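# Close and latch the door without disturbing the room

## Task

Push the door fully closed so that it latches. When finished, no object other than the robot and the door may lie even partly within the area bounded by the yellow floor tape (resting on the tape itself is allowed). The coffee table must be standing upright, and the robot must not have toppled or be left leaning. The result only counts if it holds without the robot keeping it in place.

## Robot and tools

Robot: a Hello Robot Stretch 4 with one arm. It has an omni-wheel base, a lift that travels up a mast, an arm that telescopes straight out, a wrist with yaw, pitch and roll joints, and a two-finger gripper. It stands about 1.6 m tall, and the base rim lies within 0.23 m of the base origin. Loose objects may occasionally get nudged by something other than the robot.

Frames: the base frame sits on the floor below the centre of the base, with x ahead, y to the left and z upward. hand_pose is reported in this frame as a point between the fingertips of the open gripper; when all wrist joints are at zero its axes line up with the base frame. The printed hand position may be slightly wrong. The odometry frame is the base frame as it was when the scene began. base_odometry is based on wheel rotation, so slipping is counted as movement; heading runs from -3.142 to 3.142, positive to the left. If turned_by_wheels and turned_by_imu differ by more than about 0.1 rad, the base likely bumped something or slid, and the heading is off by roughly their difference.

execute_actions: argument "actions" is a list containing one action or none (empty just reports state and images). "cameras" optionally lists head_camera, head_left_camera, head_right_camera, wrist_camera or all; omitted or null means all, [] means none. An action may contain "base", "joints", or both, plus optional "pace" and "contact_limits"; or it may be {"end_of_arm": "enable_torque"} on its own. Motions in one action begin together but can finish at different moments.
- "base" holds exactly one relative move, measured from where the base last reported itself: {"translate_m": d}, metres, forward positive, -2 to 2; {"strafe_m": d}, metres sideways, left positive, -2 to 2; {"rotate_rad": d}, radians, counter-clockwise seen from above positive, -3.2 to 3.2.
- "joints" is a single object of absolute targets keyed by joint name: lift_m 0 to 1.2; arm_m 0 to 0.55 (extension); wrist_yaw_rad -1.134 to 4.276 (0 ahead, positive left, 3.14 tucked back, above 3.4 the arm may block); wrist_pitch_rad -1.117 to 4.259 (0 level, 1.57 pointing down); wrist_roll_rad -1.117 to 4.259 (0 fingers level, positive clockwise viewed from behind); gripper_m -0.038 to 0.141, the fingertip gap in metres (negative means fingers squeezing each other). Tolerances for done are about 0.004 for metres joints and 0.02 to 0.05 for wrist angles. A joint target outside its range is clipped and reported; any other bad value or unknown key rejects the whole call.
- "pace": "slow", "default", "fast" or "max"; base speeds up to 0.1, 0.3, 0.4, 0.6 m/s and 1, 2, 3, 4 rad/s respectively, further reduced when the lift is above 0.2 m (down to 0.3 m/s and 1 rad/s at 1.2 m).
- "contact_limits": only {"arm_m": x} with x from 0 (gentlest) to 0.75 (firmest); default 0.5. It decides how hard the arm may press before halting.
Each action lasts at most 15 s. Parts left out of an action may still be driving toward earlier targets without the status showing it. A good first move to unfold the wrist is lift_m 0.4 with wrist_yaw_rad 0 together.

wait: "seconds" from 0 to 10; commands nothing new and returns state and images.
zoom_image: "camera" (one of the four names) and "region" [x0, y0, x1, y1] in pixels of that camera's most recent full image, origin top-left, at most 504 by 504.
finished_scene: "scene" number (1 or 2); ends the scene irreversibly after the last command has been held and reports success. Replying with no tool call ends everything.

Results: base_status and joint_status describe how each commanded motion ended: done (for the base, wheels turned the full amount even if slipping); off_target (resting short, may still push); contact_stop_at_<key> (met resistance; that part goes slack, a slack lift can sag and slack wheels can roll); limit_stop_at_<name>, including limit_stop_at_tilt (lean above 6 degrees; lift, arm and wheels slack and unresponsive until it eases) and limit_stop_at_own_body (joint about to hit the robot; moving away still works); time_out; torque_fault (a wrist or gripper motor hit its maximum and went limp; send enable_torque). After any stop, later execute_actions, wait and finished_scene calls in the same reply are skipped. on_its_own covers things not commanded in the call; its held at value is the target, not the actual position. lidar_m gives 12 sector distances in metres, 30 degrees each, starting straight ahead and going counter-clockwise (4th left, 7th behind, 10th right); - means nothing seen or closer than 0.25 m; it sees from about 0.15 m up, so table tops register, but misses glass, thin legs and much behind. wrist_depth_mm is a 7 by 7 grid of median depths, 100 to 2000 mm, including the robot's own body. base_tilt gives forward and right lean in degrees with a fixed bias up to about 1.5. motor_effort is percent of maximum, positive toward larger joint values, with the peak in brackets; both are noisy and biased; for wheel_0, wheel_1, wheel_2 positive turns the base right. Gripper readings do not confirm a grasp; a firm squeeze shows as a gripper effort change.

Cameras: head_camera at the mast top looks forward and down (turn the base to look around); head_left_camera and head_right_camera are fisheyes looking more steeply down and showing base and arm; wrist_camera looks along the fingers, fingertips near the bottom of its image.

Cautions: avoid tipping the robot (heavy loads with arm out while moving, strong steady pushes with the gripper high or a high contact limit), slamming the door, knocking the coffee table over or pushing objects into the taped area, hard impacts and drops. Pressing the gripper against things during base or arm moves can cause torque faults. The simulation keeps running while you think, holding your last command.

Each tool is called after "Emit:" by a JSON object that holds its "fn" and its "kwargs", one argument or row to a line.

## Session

Emit:
{"fn": "execute_actions", "kwargs": {
  "actions": []
}}

Scene clock: 0.00 s.
base_odometry: x=+0.000 y=+0.000 heading=+0.000 (m, m, rad; odometry frame)
turned_by_wheels: +0.000 (rad since the last result)
turned_by_imu: +0.000 (rad since the last result)
base_tilt: forward=-0.2 right=+0.7 (deg)
lidar_m: 0.98 0.82 0.80 0.91 0.76 0.75 0.86 1.36 1.31 1.21 0.98 0.96
base_status: not commanded
joint_positions: lift_m=+0.231 arm_m=-0.001 wrist_yaw_rad=+3.224 wrist_pitch_rad=-0.011 wrist_roll_rad=+0.001 gripper_m=+0.057
joint_status: not commanded
motor_effort: lift_m=+20 arm_m=-1 wrist_yaw_rad=-1 wrist_pitch_rad=-7 wrist_roll_rad=-1 gripper_m=-4 wheel_0=+0 wheel_1=-1 wheel_2=+0 (%)
hand_pose: x=-0.1247 y=+0.0633 z=+0.4122 quat_wxyz=(-0.041, +0.006, +0.001, +0.999) (m; base frame)
wrist_depth_mm: - - 132 1098 891 750 661 / - - 132 1060 891 750 668 / - 106 132 1008 917 768 668 / - 124 134 1078 917 759 661 / 189 1308 1464 1118 891 768 668 / 208 1336 196 1138 192 759 668 / 206 1025 1008 138 891 723 668
pictures: head_camera, head_left_camera, head_right_camera, wrist_camera
Images, in order (width x height): head_camera 420x560, head_left_camera 420x672, head_right_camera 420x672, wrist_camera 616x392.

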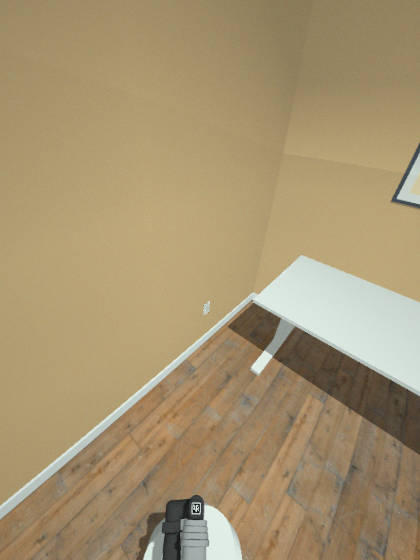

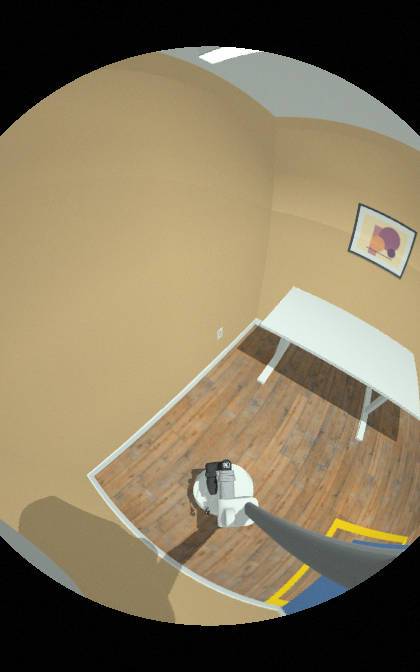

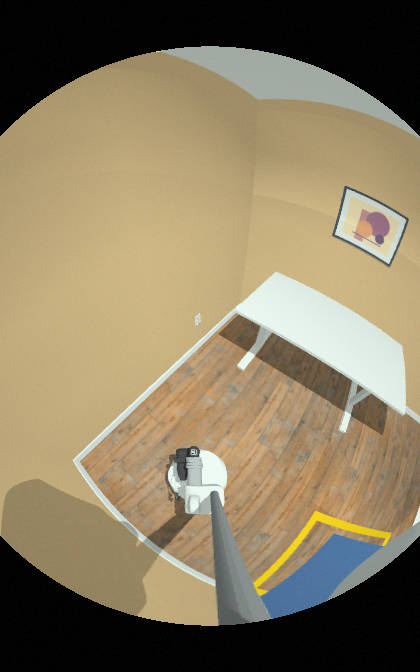

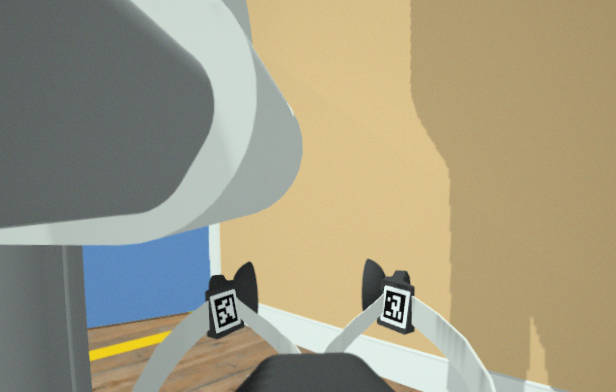

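Emit:
{"fn": "execute_actions", "kwargs": {
  "actions": [
    {"base":{"rotate_rad":-1.9}}
  ],
  "cameras": ["head_camera","head_left_camera","head_right_camera"]
}}

Scene clock: 8.53 s.
base_odometry: x=+0.000 y=+0.000 heading=-1.900 (m, m, rad; odometry frame)
turned_by_wheels: -1.900 (rad since the last result)
turned_by_imu: -1.938 (rad since the last result)
base_tilt: forward=-0.2 right=+0.8 (deg)
lidar_m: 2.95 1.07 0.97 0.99 0.91 0.79 0.80 0.82 0.75 0.77 0.96 1.33
base_status: done
joint_positions: lift_m=+0.231 arm_m=-0.001 wrist_yaw_rad=+3.224 wrist_pitch_rad=-0.011 wrist_roll_rad=+0.001 gripper_m=+0.057
joint_status: not commanded
motor_effort: lift_m=+20(20) arm_m=-1(1) wrist_yaw_rad=-1(2) wrist_pitch_rad=-8(7) wrist_roll_rad=-1(1) gripper_m=-1(2) wheel_0=+2(6) wheel_1=+2(8) wheel_2=+2(7) (%)
hand_pose: x=-0.1247 y=+0.0633 z=+0.4122 quat_wxyz=(-0.041, +0.006, +0.001, +0.999) (m; base frame)
wrist_depth_mm: - - 132 946 854 788 715 / - - 132 960 878 788 732 / - 106 132 917 878 788 732 / - 124 134 960 866 788 732 / 189 946 1098 960 866 798 732 / 208 1008 195 976 192 798 741 / 206 931 1025 138 866 768 732
pictures: head_camera, head_left_camera, head_right_camera
Images, in order (width x height): head_camera 420x560, head_left_camera 420x672, head_right_camera 420x672.

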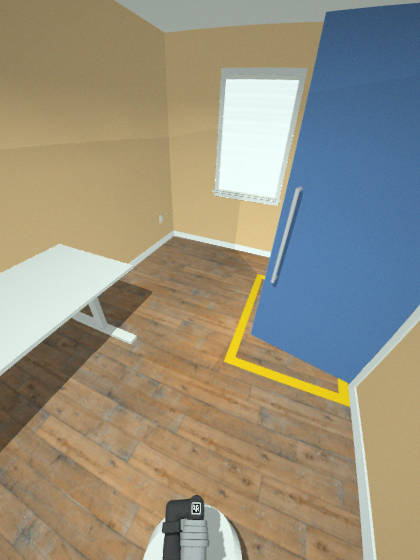

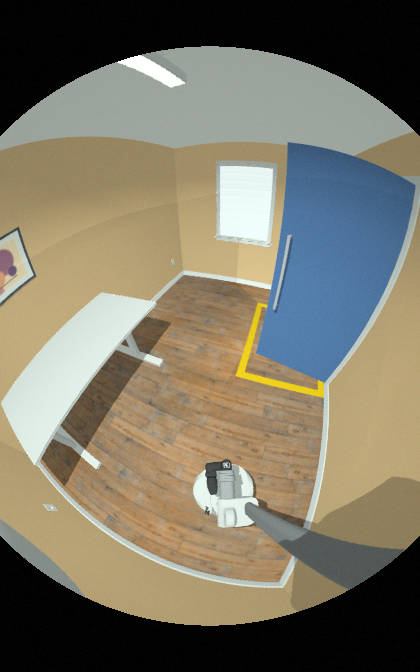

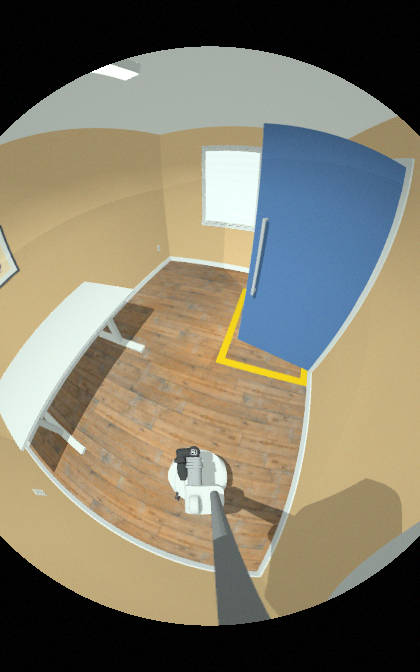

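Emit:
{"fn": "execute_actions", "kwargs": {
  "actions": [
    {"base":{"translate_m":1.75},"pace":"fast"}
  ],
  "cameras": []
}}

Emit:
{"fn": "execute_actions", "kwargs": {
  "actions": [
    {"base":{"rotate_rad":-1.8}}
  ],
  "cameras": ["head_camera","head_left_camera"]
}}

Scene clock: 28.67 s.
base_odometry: x=-0.565 y=-1.656 heading=-1.899 (m, m, rad; odometry frame)
turned_by_wheels: +0.000 (rad since the last result)
turned_by_imu: -0.004 (rad since the last result)
base_tilt: forward=-0.1 right=+0.7 (deg)
lidar_m: 1.26 1.26 1.12 1.00 0.67 0.85 2.38 0.66 0.58 1.13 1.45 1.26
base_status: done
joint_positions: lift_m=+0.231 arm_m=-0.001 wrist_yaw_rad=+3.224 wrist_pitch_rad=-0.011 wrist_roll_rad=+0.001 gripper_m=+0.057
joint_status: not commanded
motor_effort: lift_m=+20(20) arm_m=-1(1) wrist_yaw_rad=-2(1) wrist_pitch_rad=-7(7) wrist_roll_rad=-1(0) gripper_m=-2(3) wheel_0=-1(7) wheel_1=-1(8) wheel_2=+2(11) (%)
hand_pose: x=-0.1247 y=+0.0633 z=+0.4122 quat_wxyz=(-0.041, +0.006, +0.001, +0.999) (m; base frame)
wrist_depth_mm: - - 132 - - - - / - - 132 - - - - / - 106 132 - - - - / - 124 135 - - - - / 189 1661 - - - - - / 208 1537 195 1537 192 1464 1366 / 206 1025 1042 138 1025 946 991
pictures: none
No camera images: the call's "cameras" was empty. Leave "cameras" out to get every camera's image.

Scene clock: 30.83 s.
base_odometry: x=-0.565 y=-1.656 heading=+2.584 (m, m, rad; odometry frame)
turned_by_wheels: -1.800 (rad since the last result)
turned_by_imu: -1.837 (rad since the last result)
base_tilt: forward=-0.2 right=+0.7 (deg)
lidar_m: 1.10 1.13 1.28 1.26 1.42 1.13 1.10 0.72 0.67 2.45 1.78 0.58
base_status: done
joint_positions: lift_m=+0.231 arm_m=-0.001 wrist_yaw_rad=+3.224 wrist_pitch_rad=-0.011 wrist_roll_rad=+0.001 gripper_m=+0.057
joint_status: not commanded
motor_effort: lift_m=+20(20) arm_m=-1(1) wrist_yaw_rad=-2(1) wrist_pitch_rad=-7(7) wrist_roll_rad=-1(1) gripper_m=-2(4) wheel_0=+0(7) wheel_1=-1(7) wheel_2=+1(8) (%)
hand_pose: x=-0.1247 y=+0.0633 z=+0.4122 quat_wxyz=(-0.041, +0.006, +0.001, +0.999) (m; base frame)
wrist_depth_mm: - - 132 1229 1160 1118 1060 / - - 132 1205 1182 1118 1060 / - 106 132 1182 1182 1138 1078 / - 124 135 1229 1182 1138 1078 / 189 1366 1308 1229 1160 1118 1098 / 208 1366 195 1255 192 1118 1078 / 206 1008 1025 139 1042 960 1008
pictures: head_camera, head_left_camera
Images, in order (width x height): head_camera 420x560, head_left_camera 420x672.

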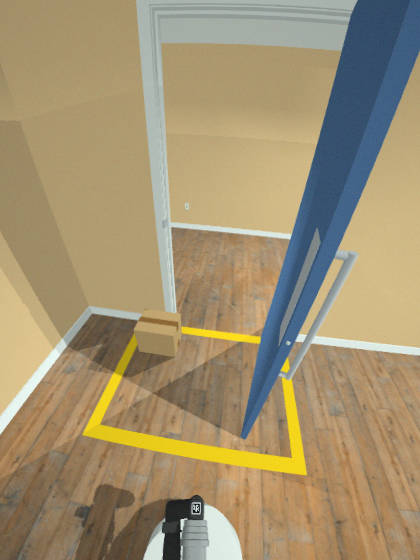

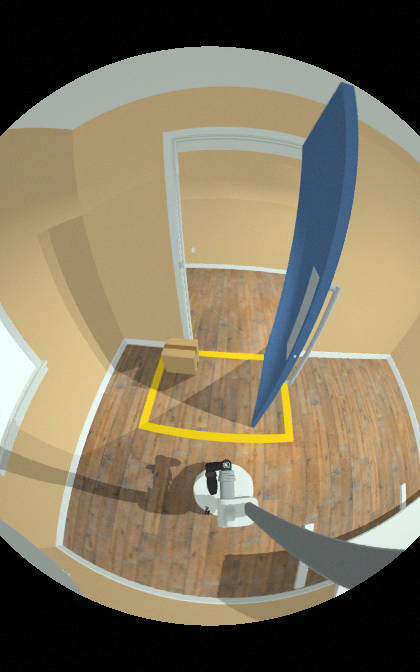

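Emit:
{"fn": "execute_actions", "kwargs": {
  "actions": [
    {"base":{"rotate_rad":-0.13}}
  ],
  "cameras": []
}}

Emit:
{"fn": "execute_actions", "kwargs": {
  "actions": [
    {"base":{"strafe_m":0.17}}
  ],
  "cameras": []
}}

Emit:
{"fn": "execute_actions", "kwargs": {
  "actions": [
    {"base":{"translate_m":0.65}}
  ],
  "cameras": ["head_camera","head_left_camera"]
}}

Scene clock: 40.93 s.
base_odometry: x=-0.565 y=-1.657 heading=+2.454 (m, m, rad; odometry frame)
turned_by_wheels: -0.130 (rad since the last result)
turned_by_imu: -0.131 (rad since the last result)
base_tilt: forward=-0.1 right=+0.7 (deg)
lidar_m: 3.63 1.10 1.32 1.26 1.30 1.19 1.12 0.84 0.66 1.40 2.02 0.57
base_status: done
joint_positions: lift_m=+0.231 arm_m=-0.001 wrist_yaw_rad=+3.224 wrist_pitch_rad=-0.011 wrist_roll_rad=+0.001 gripper_m=+0.057
joint_status: not commanded
motor_effort: lift_m=+20(20) arm_m=-1(1) wrist_yaw_rad=-2(1) wrist_pitch_rad=-7(7) wrist_roll_rad=-1(1) gripper_m=-2(0) wheel_0=+2(5) wheel_1=+3(6) wheel_2=+0(6) (%)
hand_pose: x=-0.1247 y=+0.0633 z=+0.4122 quat_wxyz=(-0.041, +0.006, +0.001, +0.999) (m; base frame)
wrist_depth_mm: - - 132 1229 1182 1182 1160 / - - 132 1229 1205 1160 1160 / - 106 132 1205 1182 1182 1160 / - 124 134 1229 1205 1205 1182 / 189 1255 1255 1229 1205 1182 1160 / 208 1281 195 1205 191 1182 1138 / 205 1025 1042 138 1025 946 1008
pictures: none
No camera images: the call's "cameras" was empty. Leave "cameras" out to get every camera's image.

Scene clock: 42.77 s.
base_odometry: x=-0.673 y=-1.788 heading=+2.454 (m, m, rad; odometry frame)
turned_by_wheels: +0.000 (rad since the last result)
turned_by_imu: +0.001 (rad since the last result)
base_tilt: forward=-0.2 right=+0.7 (deg)
lidar_m: 1.06 1.08 1.16 1.09 1.13 1.16 1.12 1.06 0.84 1.40 2.01 0.67
base_status: done
joint_positions: lift_m=+0.231 arm_m=-0.001 wrist_yaw_rad=+3.224 wrist_pitch_rad=-0.011 wrist_roll_rad=+0.001 gripper_m=+0.057
joint_status: not commanded
motor_effort: lift_m=+20(20) arm_m=-1(1) wrist_yaw_rad=-1(1) wrist_pitch_rad=-7(6) wrist_roll_rad=-1(2) gripper_m=+0(3) wheel_0=+1(8) wheel_1=-1(10) wheel_2=+0(0) (%)
hand_pose: x=-0.1247 y=+0.0633 z=+0.4122 quat_wxyz=(-0.041, +0.006, +0.001, +0.999) (m; base frame)
wrist_depth_mm: - - 132 1229 1182 1160 1160 / - - 132 1205 1229 1182 1138 / - 106 132 1205 1182 1182 1160 / - 124 134 1229 1205 1182 1160 / 189 1255 1255 1229 1205 1205 1160 / 208 1255 196 1205 192 1182 1160 / 206 1008 1025 138 1042 946 991
pictures: none
No camera images: the call's "cameras" was empty. Leave "cameras" out to get every camera's image.

Scene clock: 46.43 s.
base_odometry: x=-1.175 y=-1.375 heading=+2.454 (m, m, rad; odometry frame)
turned_by_wheels: +0.000 (rad since the last result)
turned_by_imu: -0.001 (rad since the last result)
base_tilt: forward=-0.1 right=+0.7 (deg)
lidar_m: 2.96 0.44 0.56 1.13 1.15 1.58 1.78 1.28 0.39 0.34 0.41 0.66
base_status: done
joint_positions: lift_m=+0.231 arm_m=-0.001 wrist_yaw_rad=+3.224 wrist_pitch_rad=-0.011 wrist_roll_rad=+0.001 gripper_m=+0.057
joint_status: not commanded
motor_effort: lift_m=+20(20) arm_m=-1(1) wrist_yaw_rad=-1(1) wrist_pitch_rad=-7(7) wrist_roll_rad=+0(1) gripper_m=-1(3) wheel_0=+0(5) wheel_1=+0(6) wheel_2=+1(9) (%)
hand_pose: x=-0.1247 y=+0.0633 z=+0.4122 quat_wxyz=(-0.041, +0.006, +0.001, +0.999) (m; base frame)
wrist_depth_mm: - - 132 1921 1808 1808 1661 / - - 132 1808 1808 1808 1708 / - 106 132 1863 1808 1808 1708 / - 124 134 1863 1863 1808 1756 / 189 1921 1921 1863 1808 1756 1708 / 208 1499 195 1537 192 1430 1397 / 205 1008 1008 139 1060 946 1008
pictures: head_camera, head_left_camera
Images, in order (width x height): head_camera 420x560, head_left_camera 420x672.

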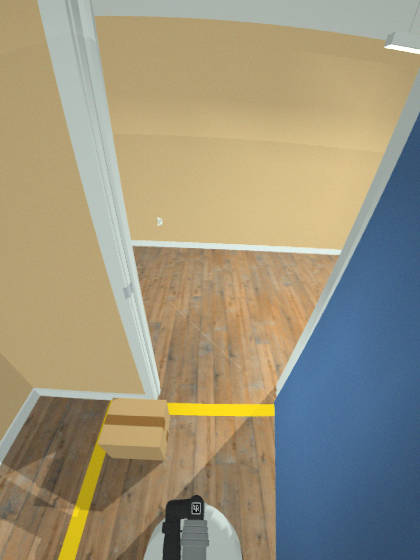

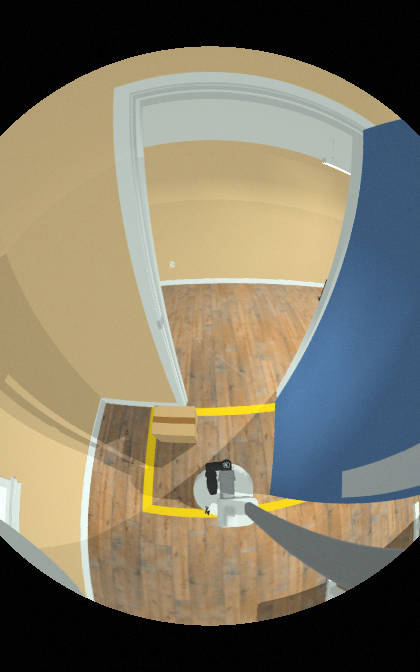

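Emit:
{"fn": "execute_actions", "kwargs": {
  "actions": [
    {"base":{"strafe_m":-0.11}}
  ],
  "cameras": []
}}

Emit:
{"fn": "execute_actions", "kwargs": {
  "actions": [
    {"base":{"translate_m":0.4},"pace":"slow"}
  ],
  "cameras": ["head_camera","head_left_camera"]
}}

Scene clock: 57.27 s.
base_odometry: x=-1.105 y=-1.290 heading=+2.454 (m, m, rad; odometry frame)
turned_by_wheels: +0.000 (rad since the last result)
turned_by_imu: +0.001 (rad since the last result)
base_tilt: forward=-0.1 right=+0.8 (deg)
lidar_m: 2.98 0.50 0.57 1.24 1.26 1.78 1.75 1.23 0.25 0.25 0.28 0.47
base_status: done
joint_positions: lift_m=+0.231 arm_m=-0.001 wrist_yaw_rad=+3.224 wrist_pitch_rad=-0.011 wrist_roll_rad=+0.001 gripper_m=+0.057
joint_status: not commanded
motor_effort: lift_m=+20(20) arm_m=-1(1) wrist_yaw_rad=-1(1) wrist_pitch_rad=-7(7) wrist_roll_rad=-2(2) gripper_m=-1(2) wheel_0=+0(9) wheel_1=+2(8) wheel_2=-1(2) (%)
hand_pose: x=-0.1247 y=+0.0633 z=+0.4122 quat_wxyz=(-0.041, +0.006, +0.001, +0.999) (m; base frame)
wrist_depth_mm: - - 132 1863 1863 1808 1756 / - - 132 1863 1808 1808 1756 / - 106 132 1863 1808 1756 1756 / - 124 134 1863 1863 1756 1756 / 189 1499 1863 1863 1808 1756 1756 / 208 1537 196 1537 192 1430 1366 / 206 1008 1042 138 1025 931 991
pictures: none
No camera images: the call's "cameras" was empty. Leave "cameras" out to get every camera's image.

Scene clock: 62.53 s.
base_odometry: x=-1.414 y=-1.037 heading=+2.454 (m, m, rad; odometry frame)
turned_by_wheels: +0.000 (rad since the last result)
turned_by_imu: +0.000 (rad since the last result)
base_tilt: forward=-0.1 right=+0.7 (deg)
lidar_m: 2.57 0.58 0.30 0.30 1.30 1.72 2.19 0.41 0.33 0.32 0.36 0.63
base_status: done
joint_positions: lift_m=+0.231 arm_m=-0.001 wrist_yaw_rad=+3.224 wrist_pitch_rad=-0.011 wrist_roll_rad=+0.001 gripper_m=+0.057
joint_status: not commanded
motor_effort: lift_m=+20(20) arm_m=-1(1) wrist_yaw_rad=+0(2) wrist_pitch_rad=-7(7) wrist_roll_rad=+0(1) gripper_m=-2(1) wheel_0=+1(5) wheel_1=+1(5) wheel_2=-1(7) (%)
hand_pose: x=-0.1247 y=+0.0633 z=+0.4122 quat_wxyz=(-0.041, +0.006, +0.001, +0.999) (m; base frame)
wrist_depth_mm: - - 132 - - - 1808 / - - 132 - - - 1863 / - 106 132 - - - 1863 / - 124 134 - - - 1863 / 189 554 - - - - 1921 / 208 597 195 1537 191 1430 1366 / 205 539 1025 138 1025 946 991
pictures: head_camera, head_left_camera
Images, in order (width x height): head_camera 420x560, head_left_camera 420x672.

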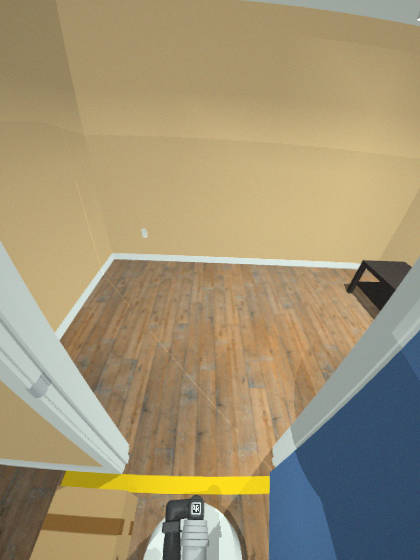

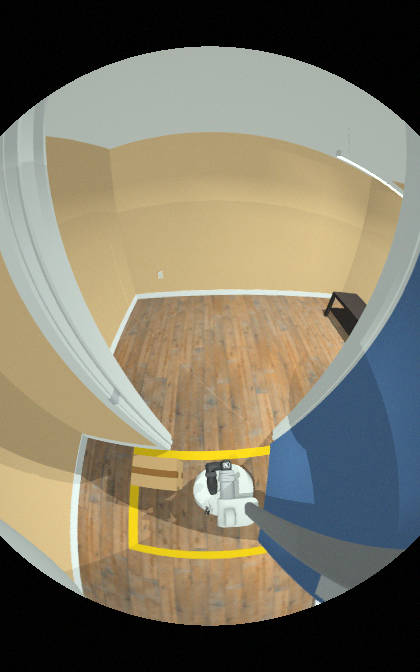

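Emit:
{"fn": "execute_actions", "kwargs": {
  "actions": [
    {"base":{"strafe_m":0.36},"pace":"slow"}
  ],
  "cameras": ["head_camera","head_left_camera"]
}}

Scene clock: 74.03 s.
base_odometry: x=-1.643 y=-1.315 heading=+2.454 (m, m, rad; odometry frame)
turned_by_wheels: +0.000 (rad since the last result)
turned_by_imu: +0.003 (rad since the last result)
base_tilt: forward=-0.1 right=+0.7 (deg)
lidar_m: 0.30 0.27 0.25 0.25 0.93 1.23 2.18 1.74 0.69 0.69 0.77 2.69
base_status: done
joint_positions: lift_m=+0.231 arm_m=-0.001 wrist_yaw_rad=+3.224 wrist_pitch_rad=-0.011 wrist_roll_rad=+0.001 gripper_m=+0.057
joint_status: not commanded
motor_effort: lift_m=+20(19) arm_m=-1(1) wrist_yaw_rad=-2(2) wrist_pitch_rad=-7(7) wrist_roll_rad=-1(1) gripper_m=-4(0) wheel_0=-3(6) wheel_1=+3(6) wheel_2=+0(0) (%)
hand_pose: x=-0.1247 y=+0.0633 z=+0.4122 quat_wxyz=(-0.041, +0.006, +0.001, +0.999) (m; base frame)
wrist_depth_mm: - - 132 - - - 1308 / - - 132 - - - 1308 / - 106 132 - - - 1336 / - 124 134 - - - 1336 / 189 - - - - - 1366 / 208 1499 195 1537 192 1464 1255 / 206 1008 1008 138 1025 946 976
pictures: head_camera, head_left_camera
Images, in order (width x height): head_camera 420x560, head_left_camera 420x672.

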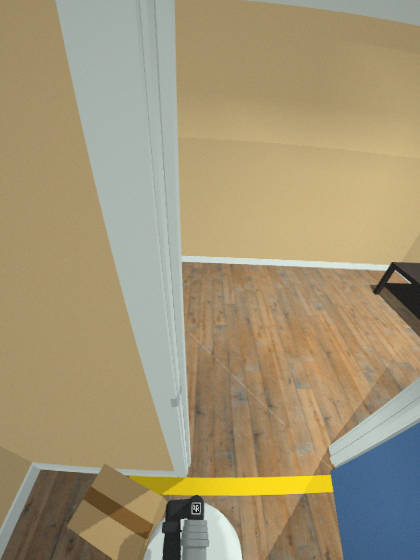

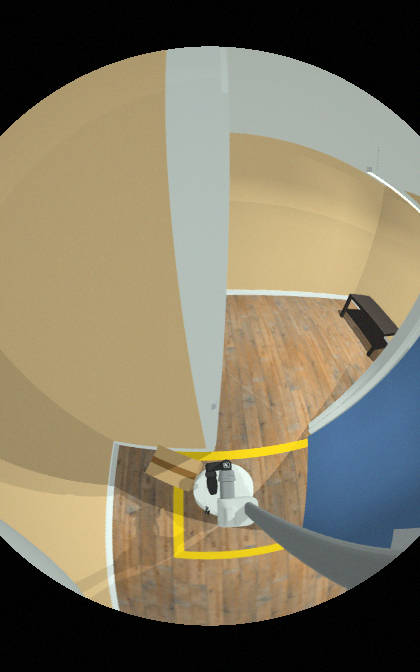

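Emit:
{"fn": "execute_actions", "kwargs": {
  "actions": [
    {"base":{"strafe_m":0.31},"pace":"slow"}
  ],
  "cameras": []
}}

Emit:
{"fn": "execute_actions", "kwargs": {
  "actions": [
    {"base":{"strafe_m":-0.3}}
  ],
  "cameras": []
}}

Emit:
{"fn": "execute_actions", "kwargs": {
  "actions": [
    {"base":{"translate_m":-0.75}}
  ],
  "cameras": ["head_camera","head_left_camera"]
}}

Emit:
{"fn": "zoom_image", "kwargs": {
  "camera": "head_camera",
  "region": [20,300,220,500]
}}

Scene clock: 90.90 s.
base_odometry: x=-1.839 y=-1.555 heading=+2.455 (m, m, rad; odometry frame)
turned_by_wheels: +0.000 (rad since the last result)
turned_by_imu: +0.003 (rad since the last result)
base_tilt: forward=-0.2 right=+0.8 (deg)
lidar_m: 0.31 0.27 0.25 0.26 0.61 0.82 2.19 1.96 0.98 1.00 1.11 0.34
base_status: done
joint_positions: lift_m=+0.231 arm_m=-0.001 wrist_yaw_rad=+3.224 wrist_pitch_rad=-0.011 wrist_roll_rad=+0.001 gripper_m=+0.057
joint_status: not commanded
motor_effort: lift_m=+20(20) arm_m=-1(1) wrist_yaw_rad=-1(1) wrist_pitch_rad=-7(7) wrist_roll_rad=+0(2) gripper_m=-2(2) wheel_0=-2(6) wheel_1=+4(9) wheel_2=+0(1) (%)
hand_pose: x=-0.1247 y=+0.0633 z=+0.4122 quat_wxyz=(-0.041, +0.006, +0.001, +0.999) (m; base frame)
wrist_depth_mm: - - 132 - - 1229 798 / - - 132 - - 1205 809 / - 106 132 - - 1281 820 / - 124 134 - - 1308 831 / 189 - - - - 1281 842 / 208 1576 196 1576 192 1205 831 / 205 991 1025 138 1042 946 842
pictures: none
No camera images: the call's "cameras" was empty. Leave "cameras" out to get every camera's image.

Scene clock: 93.23 s.
base_odometry: x=-1.649 y=-1.323 heading=+2.455 (m, m, rad; odometry frame)
turned_by_wheels: +0.000 (rad since the last result)
turned_by_imu: +0.000 (rad since the last result)
base_tilt: forward=-0.1 right=+0.7 (deg)
lidar_m: 0.32 0.31 0.48 0.48 0.93 1.24 2.18 1.74 0.69 0.68 0.79 2.69
base_status: done
joint_positions: lift_m=+0.231 arm_m=-0.001 wrist_yaw_rad=+3.224 wrist_pitch_rad=-0.011 wrist_roll_rad=+0.001 gripper_m=+0.057
joint_status: not commanded
motor_effort: lift_m=+20(20) arm_m=-1(1) wrist_yaw_rad=-2(1) wrist_pitch_rad=-8(7) wrist_roll_rad=-1(2) gripper_m=-1(3) wheel_0=-1(7) wheel_1=+1(9) wheel_2=+0(2) (%)
hand_pose: x=-0.1247 y=+0.0633 z=+0.4122 quat_wxyz=(-0.041, +0.006, +0.001, +0.999) (m; base frame)
wrist_depth_mm: - - 133 - - 1921 1229 / - - 132 - - - 1255 / - 106 132 - - - 1336 / - 124 134 - - - 1308 / 189 - - - - - 1308 / 208 1576 196 1576 191 1430 1281 / 206 1025 1008 138 1042 946 991
pictures: none
No camera images: the call's "cameras" was empty. Leave "cameras" out to get every camera's image.

Scene clock: 97.20 s.
base_odometry: x=-1.069 y=-1.798 heading=+2.454 (m, m, rad; odometry frame)
turned_by_wheels: +0.000 (rad since the last result)
turned_by_imu: +0.003 (rad since the last result)
base_tilt: forward=-0.3 right=+0.7 (deg)
lidar_m: 1.06 0.91 0.91 0.83 0.86 1.24 1.43 1.44 1.20 2.46 0.66 1.01
base_status: done
joint_positions: lift_m=+0.231 arm_m=-0.001 wrist_yaw_rad=+3.224 wrist_pitch_rad=-0.011 wrist_roll_rad=+0.001 gripper_m=+0.057
joint_status: not commanded
motor_effort: lift_m=+19(20) arm_m=-1(1) wrist_yaw_rad=-1(2) wrist_pitch_rad=-7(7) wrist_roll_rad=-2(1) gripper_m=-3(2) wheel_0=+0(4) wheel_1=+0(6) wheel_2=-2(10) (%)
hand_pose: x=-0.1247 y=+0.0633 z=+0.4122 quat_wxyz=(-0.041, +0.006, +0.001, +0.999) (m; base frame)
wrist_depth_mm: - - 133 1537 1499 1464 1255 / - - 132 1499 1499 1464 1255 / - 106 132 1499 1464 1430 1281 / - 124 134 1537 1464 1464 1308 / 189 1576 1537 1537 1499 1464 1308 / 208 1537 196 1499 193 1464 1229 / 205 1025 1025 138 1025 931 991
pictures: head_camera, head_left_camera
Images, in order (width x height): head_camera 420x560, head_left_camera 420x672.

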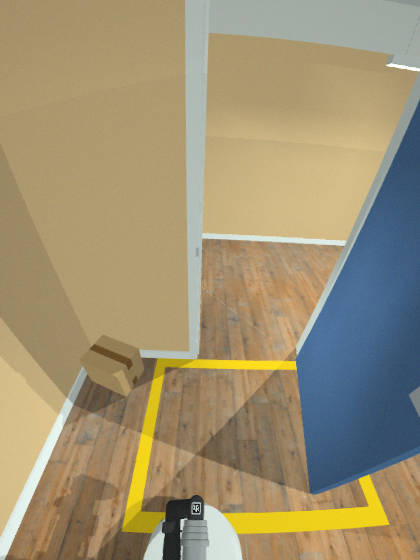

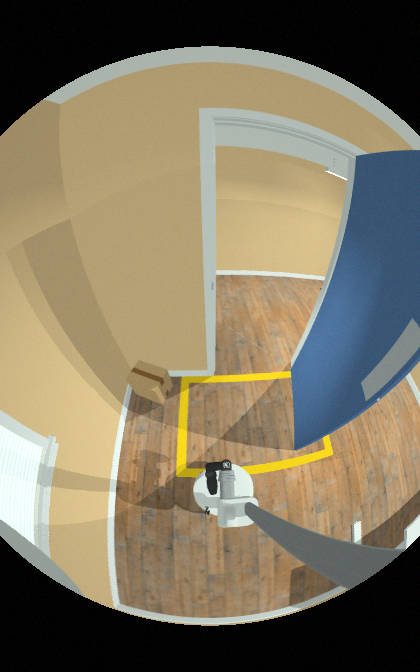

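Region (20, 300, 220, 500) of head_camera's 420x560 image, scaled by 2.520, with more detail than that image has.

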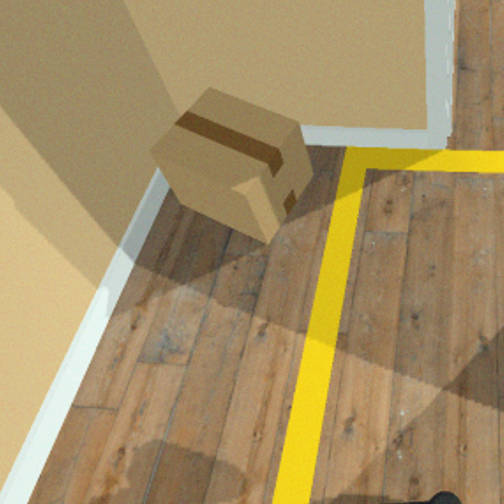

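Emit:
{"fn": "execute_actions", "kwargs": {
  "actions": [
    {"base":{"strafe_m":-0.6}}
  ],
  "cameras": ["head_left_camera","head_right_camera"]
}}

Scene clock: 107.50 s.
base_odometry: x=-0.688 y=-1.334 heading=+2.455 (m, m, rad; odometry frame)
turned_by_wheels: +0.000 (rad since the last result)
turned_by_imu: +0.002 (rad since the last result)
base_tilt: forward=-0.1 right=+0.8 (deg)
lidar_m: 0.25 1.27 1.35 1.44 1.51 1.48 1.42 0.76 0.94 2.27 1.57 0.32
base_status: done
joint_positions: lift_m=+0.231 arm_m=-0.001 wrist_yaw_rad=+3.224 wrist_pitch_rad=-0.011 wrist_roll_rad=+0.001 gripper_m=+0.057
joint_status: not commanded
motor_effort: lift_m=+19(19) arm_m=-1(1) wrist_yaw_rad=-1(1) wrist_pitch_rad=-7(7) wrist_roll_rad=-1(1) gripper_m=-1(1) wheel_0=+0(8) wheel_1=+1(9) wheel_2=-1(2) (%)
hand_pose: x=-0.1247 y=+0.0633 z=+0.4122 quat_wxyz=(-0.041, +0.006, +0.001, +0.999) (m; base frame)
wrist_depth_mm: - - 132 1499 1464 1464 1430 / - - 132 1537 1499 1464 1397 / - 106 132 1499 1499 1430 1430 / - 124 134 1499 1499 1464 1430 / 189 1182 1537 1499 1499 1464 1464 / 208 1397 195 1537 192 1430 1366 / 204 960 1025 138 1060 946 991
pictures: head_left_camera, head_right_camera
Images, in order (width x height): head_left_camera 420x672, head_right_camera 420x672.

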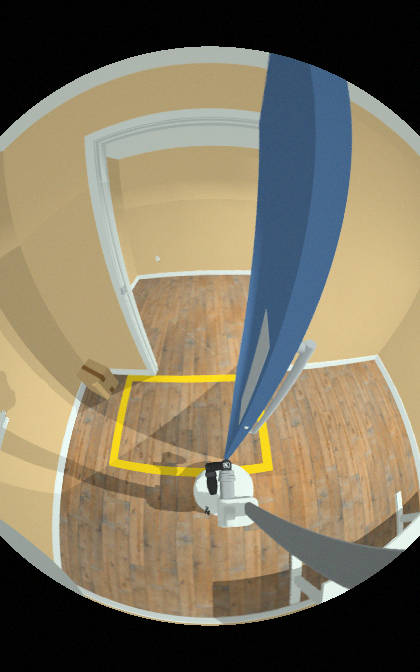

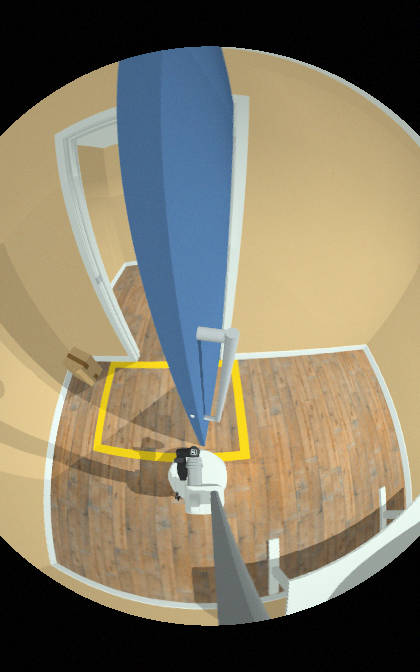

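Emit:
{"fn": "execute_actions", "kwargs": {
  "actions": [
    {"base":{"translate_m":-0.07}}
  ],
  "cameras": []
}}

Emit:
{"fn": "execute_actions", "kwargs": {
  "actions": [
    {"base":{"strafe_m":-0.3}}
  ],
  "cameras": ["head_left_camera","head_right_camera"]
}}

Scene clock: 122.70 s.
base_odometry: x=-0.634 y=-1.379 heading=+2.454 (m, m, rad; odometry frame)
turned_by_wheels: +0.000 (rad since the last result)
turned_by_imu: +0.001 (rad since the last result)
base_tilt: forward=-0.1 right=+0.7 (deg)
lidar_m: 0.30 1.31 1.40 1.43 1.50 1.42 1.34 0.72 0.82 2.28 1.69 0.37
base_status: done
joint_positions: lift_m=+0.231 arm_m=-0.001 wrist_yaw_rad=+3.224 wrist_pitch_rad=-0.011 wrist_roll_rad=+0.001 gripper_m=+0.057
joint_status: not commanded
motor_effort: lift_m=+20(20) arm_m=-1(1) wrist_yaw_rad=-1(1) wrist_pitch_rad=-7(7) wrist_roll_rad=-1(1) gripper_m=-4(3) wheel_0=-1(6) wheel_1=-1(5) wheel_2=+1(7) (%)
hand_pose: x=-0.1247 y=+0.0633 z=+0.4122 quat_wxyz=(-0.041, +0.006, +0.001, +0.999) (m; base frame)
wrist_depth_mm: - - 132 1464 1430 1397 1366 / - - 132 1430 1397 1397 1366 / - 106 132 1430 1397 1397 1397 / - 124 134 1464 1366 1397 1397 / 189 1078 1464 1430 1430 1397 1397 / 208 1397 196 1464 191 1366 1366 / 205 960 1025 139 1042 946 976
pictures: none
No camera images: the call's "cameras" was empty. Leave "cameras" out to get every camera's image.

Scene clock: 125.03 s.
base_odometry: x=-0.444 y=-1.147 heading=+2.455 (m, m, rad; odometry frame)
turned_by_wheels: +0.000 (rad since the last result)
turned_by_imu: +0.000 (rad since the last result)
base_tilt: forward=-0.1 right=+0.8 (deg)
lidar_m: 0.70 0.38 1.63 1.73 1.83 1.41 0.60 0.59 0.81 1.97 1.68 1.21
base_status: done
joint_positions: lift_m=+0.231 arm_m=-0.001 wrist_yaw_rad=+3.224 wrist_pitch_rad=-0.011 wrist_roll_rad=+0.001 gripper_m=+0.057
joint_status: not commanded
motor_effort: lift_m=+20(20) arm_m=-1(1) wrist_yaw_rad=-1(1) wrist_pitch_rad=-7(7) wrist_roll_rad=-1(1) gripper_m=-3(2) wheel_0=+0(9) wheel_1=+1(8) wheel_2=+1(1) (%)
hand_pose: x=-0.1247 y=+0.0633 z=+0.4122 quat_wxyz=(-0.041, +0.006, +0.001, +0.999) (m; base frame)
wrist_depth_mm: - - 133 1397 1397 1397 1366 / - - 132 1430 1397 1397 1366 / - 106 132 1430 1397 1366 1366 / - 124 134 1430 1397 1397 1397 / 190 1499 1464 1464 1430 1397 1366 / 208 1499 196 1430 191 1397 1366 / 205 1008 1025 139 1060 931 991
pictures: head_left_camera, head_right_camera
Images, in order (width x height): head_left_camera 420x672, head_right_camera 420x672.

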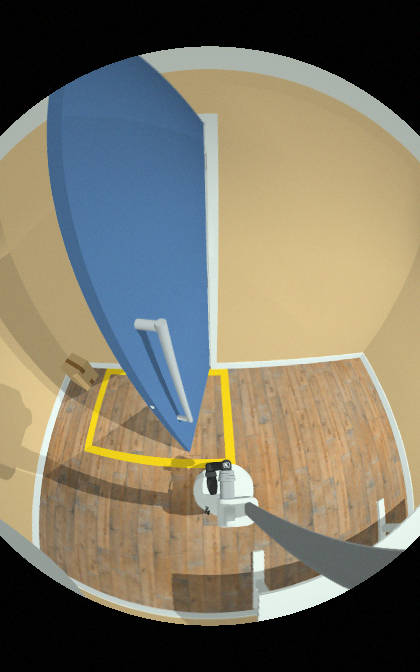

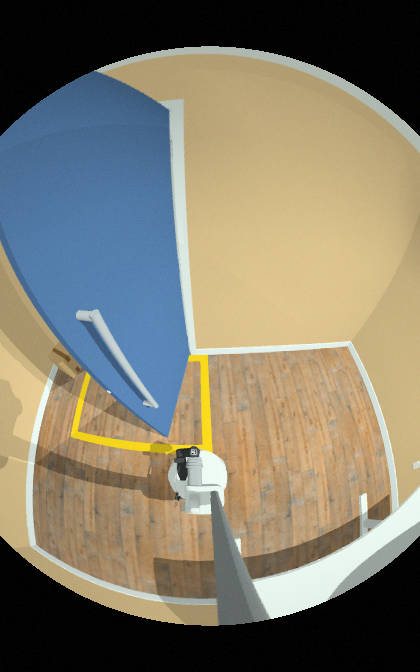

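Emit:
{"fn": "execute_actions", "kwargs": {
  "actions": [
    {"base":{"strafe_m":-0.15},"joints":{"lift_m":0.15,"wrist_yaw_rad":3.1}}
  ],
  "cameras": []
}}

Emit:
{"fn": "execute_actions", "kwargs": {
  "actions": [
    {"base":{"translate_m":0.5}}
  ],
  "cameras": []
}}

Emit:
{"fn": "execute_actions", "kwargs": {
  "actions": [
    {"base":{"rotate_rad":-3.08}}
  ],
  "cameras": ["head_left_camera","head_right_camera"]
}}

Scene clock: 135.33 s.
base_odometry: x=-0.349 y=-1.031 heading=+2.455 (m, m, rad; odometry frame)
turned_by_wheels: +0.000 (rad since the last result)
turned_by_imu: +0.001 (rad since the last result)
base_tilt: forward=-0.1 right=+0.8 (deg)
lidar_m: 1.06 0.49 0.50 1.88 1.95 1.42 0.56 0.59 0.82 1.82 1.70 1.21
base_status: done
joint_positions: lift_m=+0.150 arm_m=-0.001 wrist_yaw_rad=+3.100 wrist_pitch_rad=-0.011 wrist_roll_rad=+0.001 gripper_m=+0.057
joint_status: all done
motor_effort: lift_m=+16(16) arm_m=-1(1) wrist_yaw_rad=-2(6) wrist_pitch_rad=-7(7) wrist_roll_rad=-1(1) gripper_m=-2(3) wheel_0=+1(9) wheel_1=+0(9) wheel_2=+1(2) (%)
hand_pose: x=-0.1146 y=+0.0992 z=+0.3317 quat_wxyz=(+0.021, +0.006, +0.000, +1.000) (m; base frame)
wrist_depth_mm: - 137 699 1430 1464 1499 1499 / - 132 891 1430 1464 1464 1499 / - 129 196 1397 1464 1499 1464 / 111 138 282 1464 1464 1499 1537 / 1397 1397 1430 1464 1464 1464 1499 / 1281 1281 196 1229 191 1205 1138 / 878 842 831 139 854 768 831
pictures: none
No camera images: the call's "cameras" was empty. Leave "cameras" out to get every camera's image.

Scene clock: 138.50 s.
base_odometry: x=-0.736 y=-0.714 heading=+2.455 (m, m, rad; odometry frame)
turned_by_wheels: +0.000 (rad since the last result)
turned_by_imu: -0.001 (rad since the last result)
base_tilt: forward=-0.3 right=+0.8 (deg)
lidar_m: 0.65 0.43 0.35 0.34 0.32 1.95 1.07 1.10 1.51 1.83 0.96 0.69
base_status: done
joint_positions: lift_m=+0.150 arm_m=-0.001 wrist_yaw_rad=+3.100 wrist_pitch_rad=-0.011 wrist_roll_rad=+0.001 gripper_m=+0.057
joint_status: not commanded
motor_effort: lift_m=+16(17) arm_m=-1(1) wrist_yaw_rad=-3(2) wrist_pitch_rad=-7(7) wrist_roll_rad=-1(2) gripper_m=-4(2) wheel_0=+1(5) wheel_1=+1(6) wheel_2=+0(9) (%)
hand_pose: x=-0.1146 y=+0.0992 z=+0.3317 quat_wxyz=(+0.021, +0.006, +0.000, +1.000) (m; base frame)
wrist_depth_mm: - 137 1863 1921 1921 - - / - 132 1182 1921 1983 - - / - 129 196 1921 1921 - - / 111 138 283 1921 1983 - - / 1863 1921 1921 1921 1921 - - / 1255 1281 195 1255 192 1205 1160 / 866 842 854 138 854 778 831
pictures: none
No camera images: the call's "cameras" was empty. Leave "cameras" out to get every camera's image.

Scene clock: 141.33 s.
base_odometry: x=-0.736 y=-0.714 heading=-0.625 (m, m, rad; odometry frame)
turned_by_wheels: -3.080 (rad since the last result)
turned_by_imu: -3.143 (rad since the last result)
base_tilt: forward=-0.3 right=+0.7 (deg)
lidar_m: 1.07 1.12 1.60 1.82 0.94 0.68 0.64 0.42 0.35 0.33 0.33 1.92
base_status: done
joint_positions: lift_m=+0.150 arm_m=-0.001 wrist_yaw_rad=+3.100 wrist_pitch_rad=-0.011 wrist_roll_rad=+0.001 gripper_m=+0.057
joint_status: not commanded
motor_effort: lift_m=+16(16) arm_m=-1(1) wrist_yaw_rad=-2(1) wrist_pitch_rad=-7(7) wrist_roll_rad=-1(1) gripper_m=-4(3) wheel_0=+1(6) wheel_1=+2(8) wheel_2=+1(9) (%)
hand_pose: x=-0.1146 y=+0.0993 z=+0.3317 quat_wxyz=(+0.021, +0.006, +0.000, +1.000) (m; base frame)
wrist_depth_mm: - 137 768 768 768 768 778 / - 132 768 778 778 768 778 / - 129 196 768 768 768 778 / 111 138 778 768 788 778 778 / 500 707 778 778 768 768 778 / 539 707 196 778 192 778 768 / 535 640 759 138 759 768 759
pictures: head_left_camera, head_right_camera
Images, in order (width x height): head_left_camera 420x672, head_right_camera 420x672.

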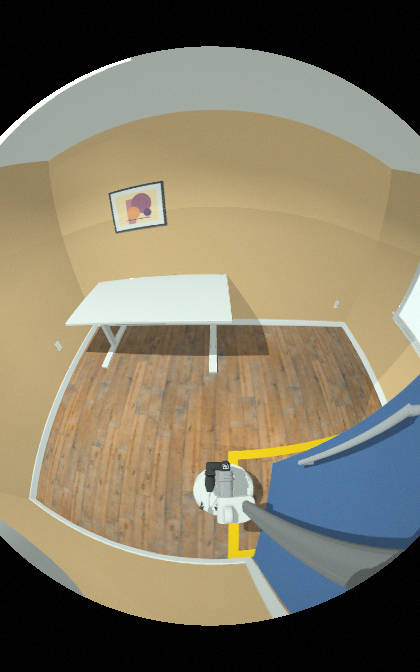

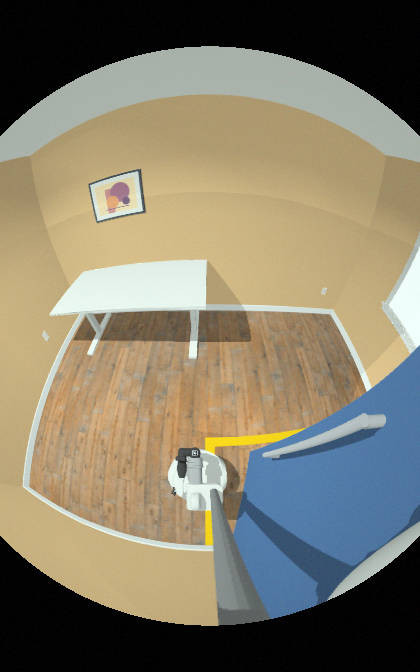

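Emit:
{"fn": "execute_actions", "kwargs": {
  "actions": [
    {"base":{"strafe_m":-0.65},"pace":"slow"}
  ],
  "cameras": ["head_left_camera","head_right_camera"]
}}

Scene clock: 155.60 s.
base_odometry: x=-1.116 y=-1.241 heading=-0.625 (m, m, rad; odometry frame)
turned_by_wheels: +0.000 (rad since the last result)
turned_by_imu: +0.003 (rad since the last result)
base_tilt: forward=-0.2 right=+0.6 (deg)
lidar_m: 1.83 1.22 1.54 2.40 0.96 0.44 0.28 0.25 0.26 1.27 1.30 1.89
base_status: done
joint_positions: lift_m=+0.150 arm_m=-0.001 wrist_yaw_rad=+3.100 wrist_pitch_rad=-0.011 wrist_roll_rad=+0.001 gripper_m=+0.057
joint_status: not commanded
motor_effort: lift_m=+17(17) arm_m=-1(1) wrist_yaw_rad=-2(2) wrist_pitch_rad=-7(7) wrist_roll_rad=+0(1) gripper_m=+0(4) wheel_0=+1(7) wheel_1=+0(9) wheel_2=-1(1) (%)
hand_pose: x=-0.1146 y=+0.0993 z=+0.3317 quat_wxyz=(+0.021, +0.006, +0.000, +1.000) (m; base frame)
wrist_depth_mm: - 137 442 525 654 788 798 / - 132 445 525 654 778 798 / - 129 196 525 647 788 798 / 111 138 415 525 640 778 788 / 324 382 442 525 647 778 798 / 336 377 196 525 192 788 788 / 334 362 439 138 654 768 778
pictures: head_left_camera, head_right_camera
Images, in order (width x height): head_left_camera 420x672, head_right_camera 420x672.

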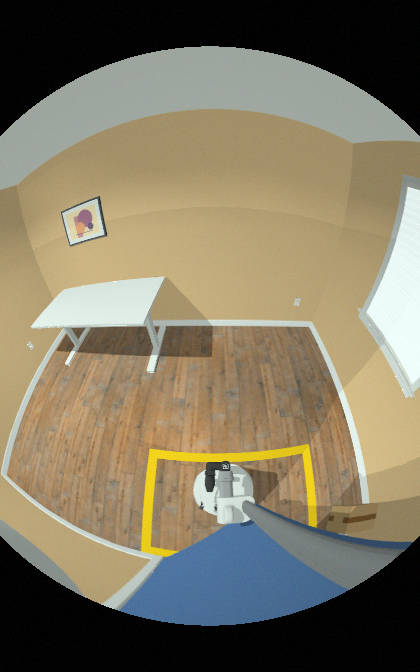

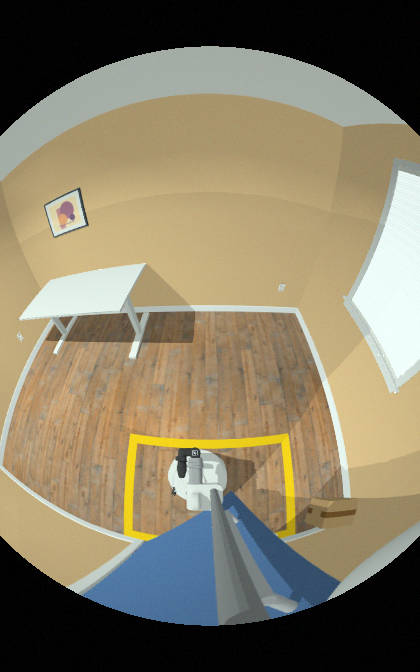

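Emit:
{"fn": "execute_actions", "kwargs": {
  "actions": [
    {"base":{"translate_m":-0.25},"pace":"slow"}
  ],
  "cameras": ["head_left_camera","head_right_camera"]
}}

Scene clock: 168.20 s.
base_odometry: x=-1.318 y=-1.095 heading=-0.625 (m, m, rad; odometry frame)
turned_by_wheels: +0.000 (rad since the last result)
turned_by_imu: +0.003 (rad since the last result)
base_tilt: forward=-0.1 right=+0.7 (deg)
lidar_m: 2.08 1.46 1.97 1.52 0.58 0.27 0.25 - 0.25 0.25 1.34 1.82
base_status: done
joint_positions: lift_m=+0.150 arm_m=-0.001 wrist_yaw_rad=+3.100 wrist_pitch_rad=-0.011 wrist_roll_rad=+0.001 gripper_m=+0.057
joint_status: not commanded
motor_effort: lift_m=+16(16) arm_m=-1(1) wrist_yaw_rad=-2(3) wrist_pitch_rad=-7(7) wrist_roll_rad=-1(1) gripper_m=+0(2) wheel_0=+0(4) wheel_1=-1(6) wheel_2=+3(6) (%)
hand_pose: x=-0.1146 y=+0.0993 z=+0.3317 quat_wxyz=(+0.021, +0.006, +0.000, +1.000) (m; base frame)
wrist_depth_mm: - 137 345 387 433 500 530 / - 132 349 384 430 496 530 / - 128 196 384 433 492 535 / 111 138 283 384 433 496 530 / 283 315 349 384 430 496 539 / 291 315 195 384 191 492 535 / 289 306 347 138 433 496 535
pictures: head_left_camera, head_right_camera
Images, in order (width x height): head_left_camera 420x672, head_right_camera 420x672.

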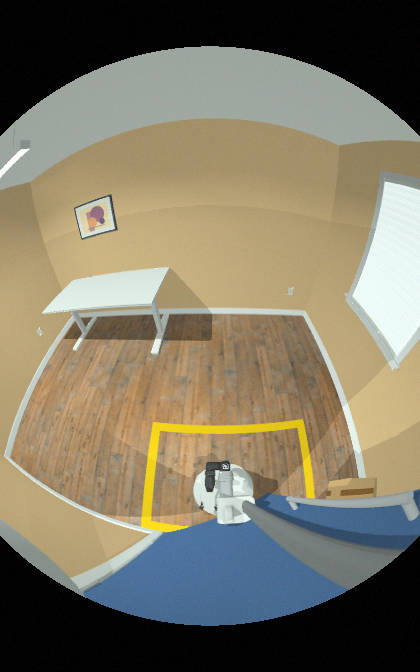

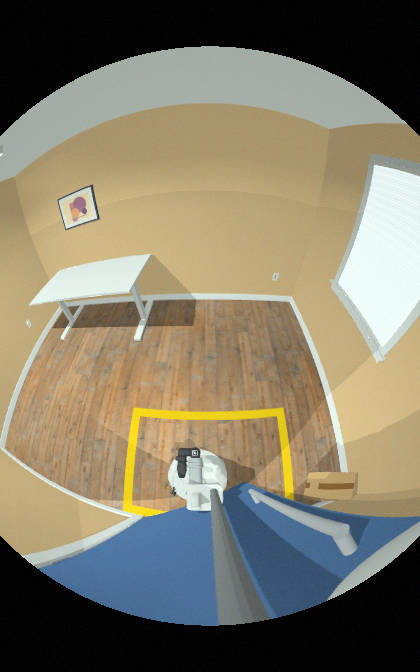

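Emit:
{"fn": "execute_actions", "kwargs": {
  "actions": [
    {"base":{"translate_m":-0.17},"pace":"slow"}
  ],
  "cameras": []
}}

Scene clock: 174.50 s.
base_odometry: x=-1.456 y=-0.995 heading=-0.625 (m, m, rad; odometry frame)
turned_by_wheels: +0.000 (rad since the last result)
turned_by_imu: +0.002 (rad since the last result)
base_tilt: forward=-0.1 right=+0.7 (deg)
lidar_m: 2.19 1.62 2.17 0.92 0.34 0.25 - 0.25 0.27 0.84 1.35 1.81
base_status: done
joint_positions: lift_m=+0.150 arm_m=-0.001 wrist_yaw_rad=+3.100 wrist_pitch_rad=-0.011 wrist_roll_rad=+0.001 gripper_m=+0.057
joint_status: not commanded
motor_effort: lift_m=+17(17) arm_m=-1(1) wrist_yaw_rad=-3(2) wrist_pitch_rad=-7(7) wrist_roll_rad=-1(2) gripper_m=-3(2) wheel_0=-3(5) wheel_1=-2(4) wheel_2=+3(9) (%)
hand_pose: x=-0.1146 y=+0.0993 z=+0.3317 quat_wxyz=(+0.021, +0.006, +0.000, +1.000) (m; base frame)
wrist_depth_mm: - 138 329 334 345 355 364 / - 132 329 336 345 353 364 / - 129 196 338 345 357 364 / 111 138 283 338 345 355 366 / 310 322 329 338 345 355 364 / 314 322 195 338 192 357 364 / 314 319 329 138 347 357 366
pictures: none
No camera images: the call's "cameras" was empty. Leave "cameras" out to get every camera's image.

Emit:
{"fn": "execute_actions", "kwargs": {
  "actions": [
    {"base":{"translate_m":-0.1},"pace":"slow"}
  ],
  "cameras": []
}}

Scene clock: 181.33 s.
base_odometry: x=-1.519 y=-0.947 heading=-0.608 (m, m, rad; odometry frame)
turned_by_wheels: +0.017 (rad since the last result)
turned_by_imu: +0.031 (rad since the last result)
base_tilt: forward=-0.2 right=+0.7 (deg)
lidar_m: 1.92 1.65 2.33 0.69 0.31 0.25 - 0.25 0.31 0.83 1.37 1.90
base_status: translate_m contact_stop (by the wheels' count: -0.079 of -0.100)
joint_positions: lift_m=+0.150 arm_m=-0.001 wrist_yaw_rad=+3.100 wrist_pitch_rad=-0.011 wrist_roll_rad=+0.001 gripper_m=+0.057
joint_status: not commanded
on_its_own: the wheels are slack since a contact_stop
motor_effort: lift_m=+19(19) arm_m=-1(1) wrist_yaw_rad=-1(5) wrist_pitch_rad=-7(7) wrist_roll_rad=-1(1) gripper_m=-1(2) wheel_0=+0(26) wheel_1=+0(35) wheel_2=+0(37) (%)
hand_pose: x=-0.1147 y=+0.0993 z=+0.3314 quat_wxyz=(+0.021, +0.006, +0.000, +1.000) (m; base frame)
wrist_depth_mm: - 137 322 320 320 319 317 / - 132 322 322 320 319 317 / - 129 197 322 320 319 319 / 111 138 324 322 322 320 319 / 329 327 324 325 322 320 319 / 330 327 196 324 193 322 320 / 330 329 325 138 325 320 320
pictures: none
No camera images: the call's "cameras" was empty. Leave "cameras" out to get every camera's image.

Same signature as the successful close. Move away and verify.

Emit:
{"fn": "execute_actions", "kwargs": {
  "actions": [
    {"base":{"translate_m":0.9}}
  ],
  "cameras": []
}}

Emit:
{"fn": "execute_actions", "kwargs": {
  "actions": [
    {"base":{"rotate_rad":-2.95}}
  ],
  "cameras": ["head_camera"]
}}

Emit:
{"fn": "zoom_image", "kwargs": {
  "camera": "head_camera",
  "region": [40,150,300,450]
}}

Scene clock: 194.30 s.
base_odometry: x=-0.780 y=-1.461 heading=-0.607 (m, m, rad; odometry frame)
turned_by_wheels: +0.000 (rad since the last result)
turned_by_imu: -0.001 (rad since the last result)
base_tilt: forward=+0.0 right=+0.8 (deg)
lidar_m: 1.39 0.83 0.93 2.42 1.52 1.13 1.12 1.13 1.26 1.28 1.38 1.45
base_status: done
joint_positions: lift_m=+0.150 arm_m=-0.001 wrist_yaw_rad=+3.100 wrist_pitch_rad=-0.011 wrist_roll_rad=+0.001 gripper_m=+0.057
joint_status: not commanded
motor_effort: lift_m=+20(20) arm_m=-1(1) wrist_yaw_rad=-1(1) wrist_pitch_rad=-7(7) wrist_roll_rad=-1(1) gripper_m=-2(4) wheel_0=+0(5) wheel_1=+2(6) wheel_2=+0(12) (%)
hand_pose: x=-0.1147 y=+0.0993 z=+0.3314 quat_wxyz=(+0.021, +0.006, +0.000, +1.000) (m; base frame)
wrist_depth_mm: - 137 1205 1205 1182 1205 1205 / - 133 1229 1229 1205 1229 1182 / - 129 196 1205 1205 1182 1182 / 111 138 1229 1205 1205 1205 1205 / 1229 1229 1229 1229 1205 1205 1205 / 1229 1205 196 1229 192 1205 1160 / 866 842 854 138 854 778 831
pictures: none
No camera images: the call's "cameras" was empty. Leave "cameras" out to get every camera's image.

Scene clock: 197.07 s.
base_odometry: x=-0.780 y=-1.461 heading=+2.726 (m, m, rad; odometry frame)
turned_by_wheels: -2.950 (rad since the last result)
turned_by_imu: -3.010 (rad since the last result)
base_tilt: forward=-0.1 right=+0.7 (deg)
lidar_m: 1.11 1.25 1.29 1.30 1.46 1.41 1.17 0.85 1.22 2.39 1.34 1.11
base_status: done
joint_positions: lift_m=+0.150 arm_m=-0.001 wrist_yaw_rad=+3.100 wrist_pitch_rad=-0.011 wrist_roll_rad=+0.001 gripper_m=+0.057
joint_status: not commanded
motor_effort: lift_m=+20(20) arm_m=-1(1) wrist_yaw_rad=-2(2) wrist_pitch_rad=-7(7) wrist_roll_rad=-2(1) gripper_m=-2(2) wheel_0=+2(6) wheel_1=+0(8) wheel_2=+2(9) (%)
hand_pose: x=-0.1147 y=+0.0993 z=+0.3314 quat_wxyz=(+0.021, +0.006, +0.000, +1.000) (m; base frame)
wrist_depth_mm: - 137 1537 1499 1430 1366 1336 / - 132 1537 1499 1430 1366 1336 / - 129 196 1499 1430 1366 1308 / 111 138 1537 1499 1430 1366 1308 / 1708 1618 1618 1499 1430 1336 1308 / 1255 1160 195 1255 192 1182 1160 / 854 842 854 138 854 778 820
pictures: head_camera
Images, in order (width x height): head_camera 420x560.

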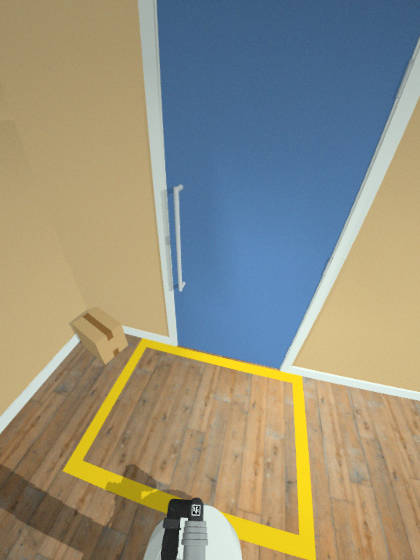

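Region (40, 150, 300, 450) of head_camera's 420x560 image, scaled by 1.680, with more detail than that image has; it fills the left 437 columns of this view, and the rest is white.

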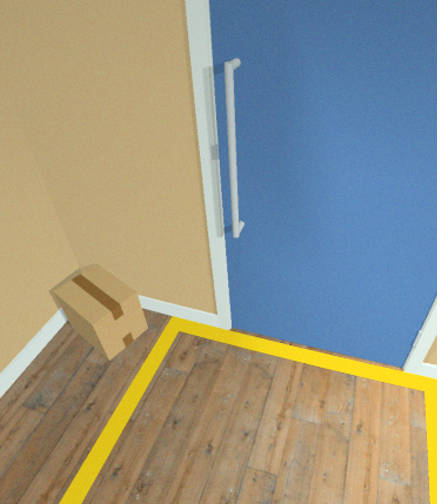

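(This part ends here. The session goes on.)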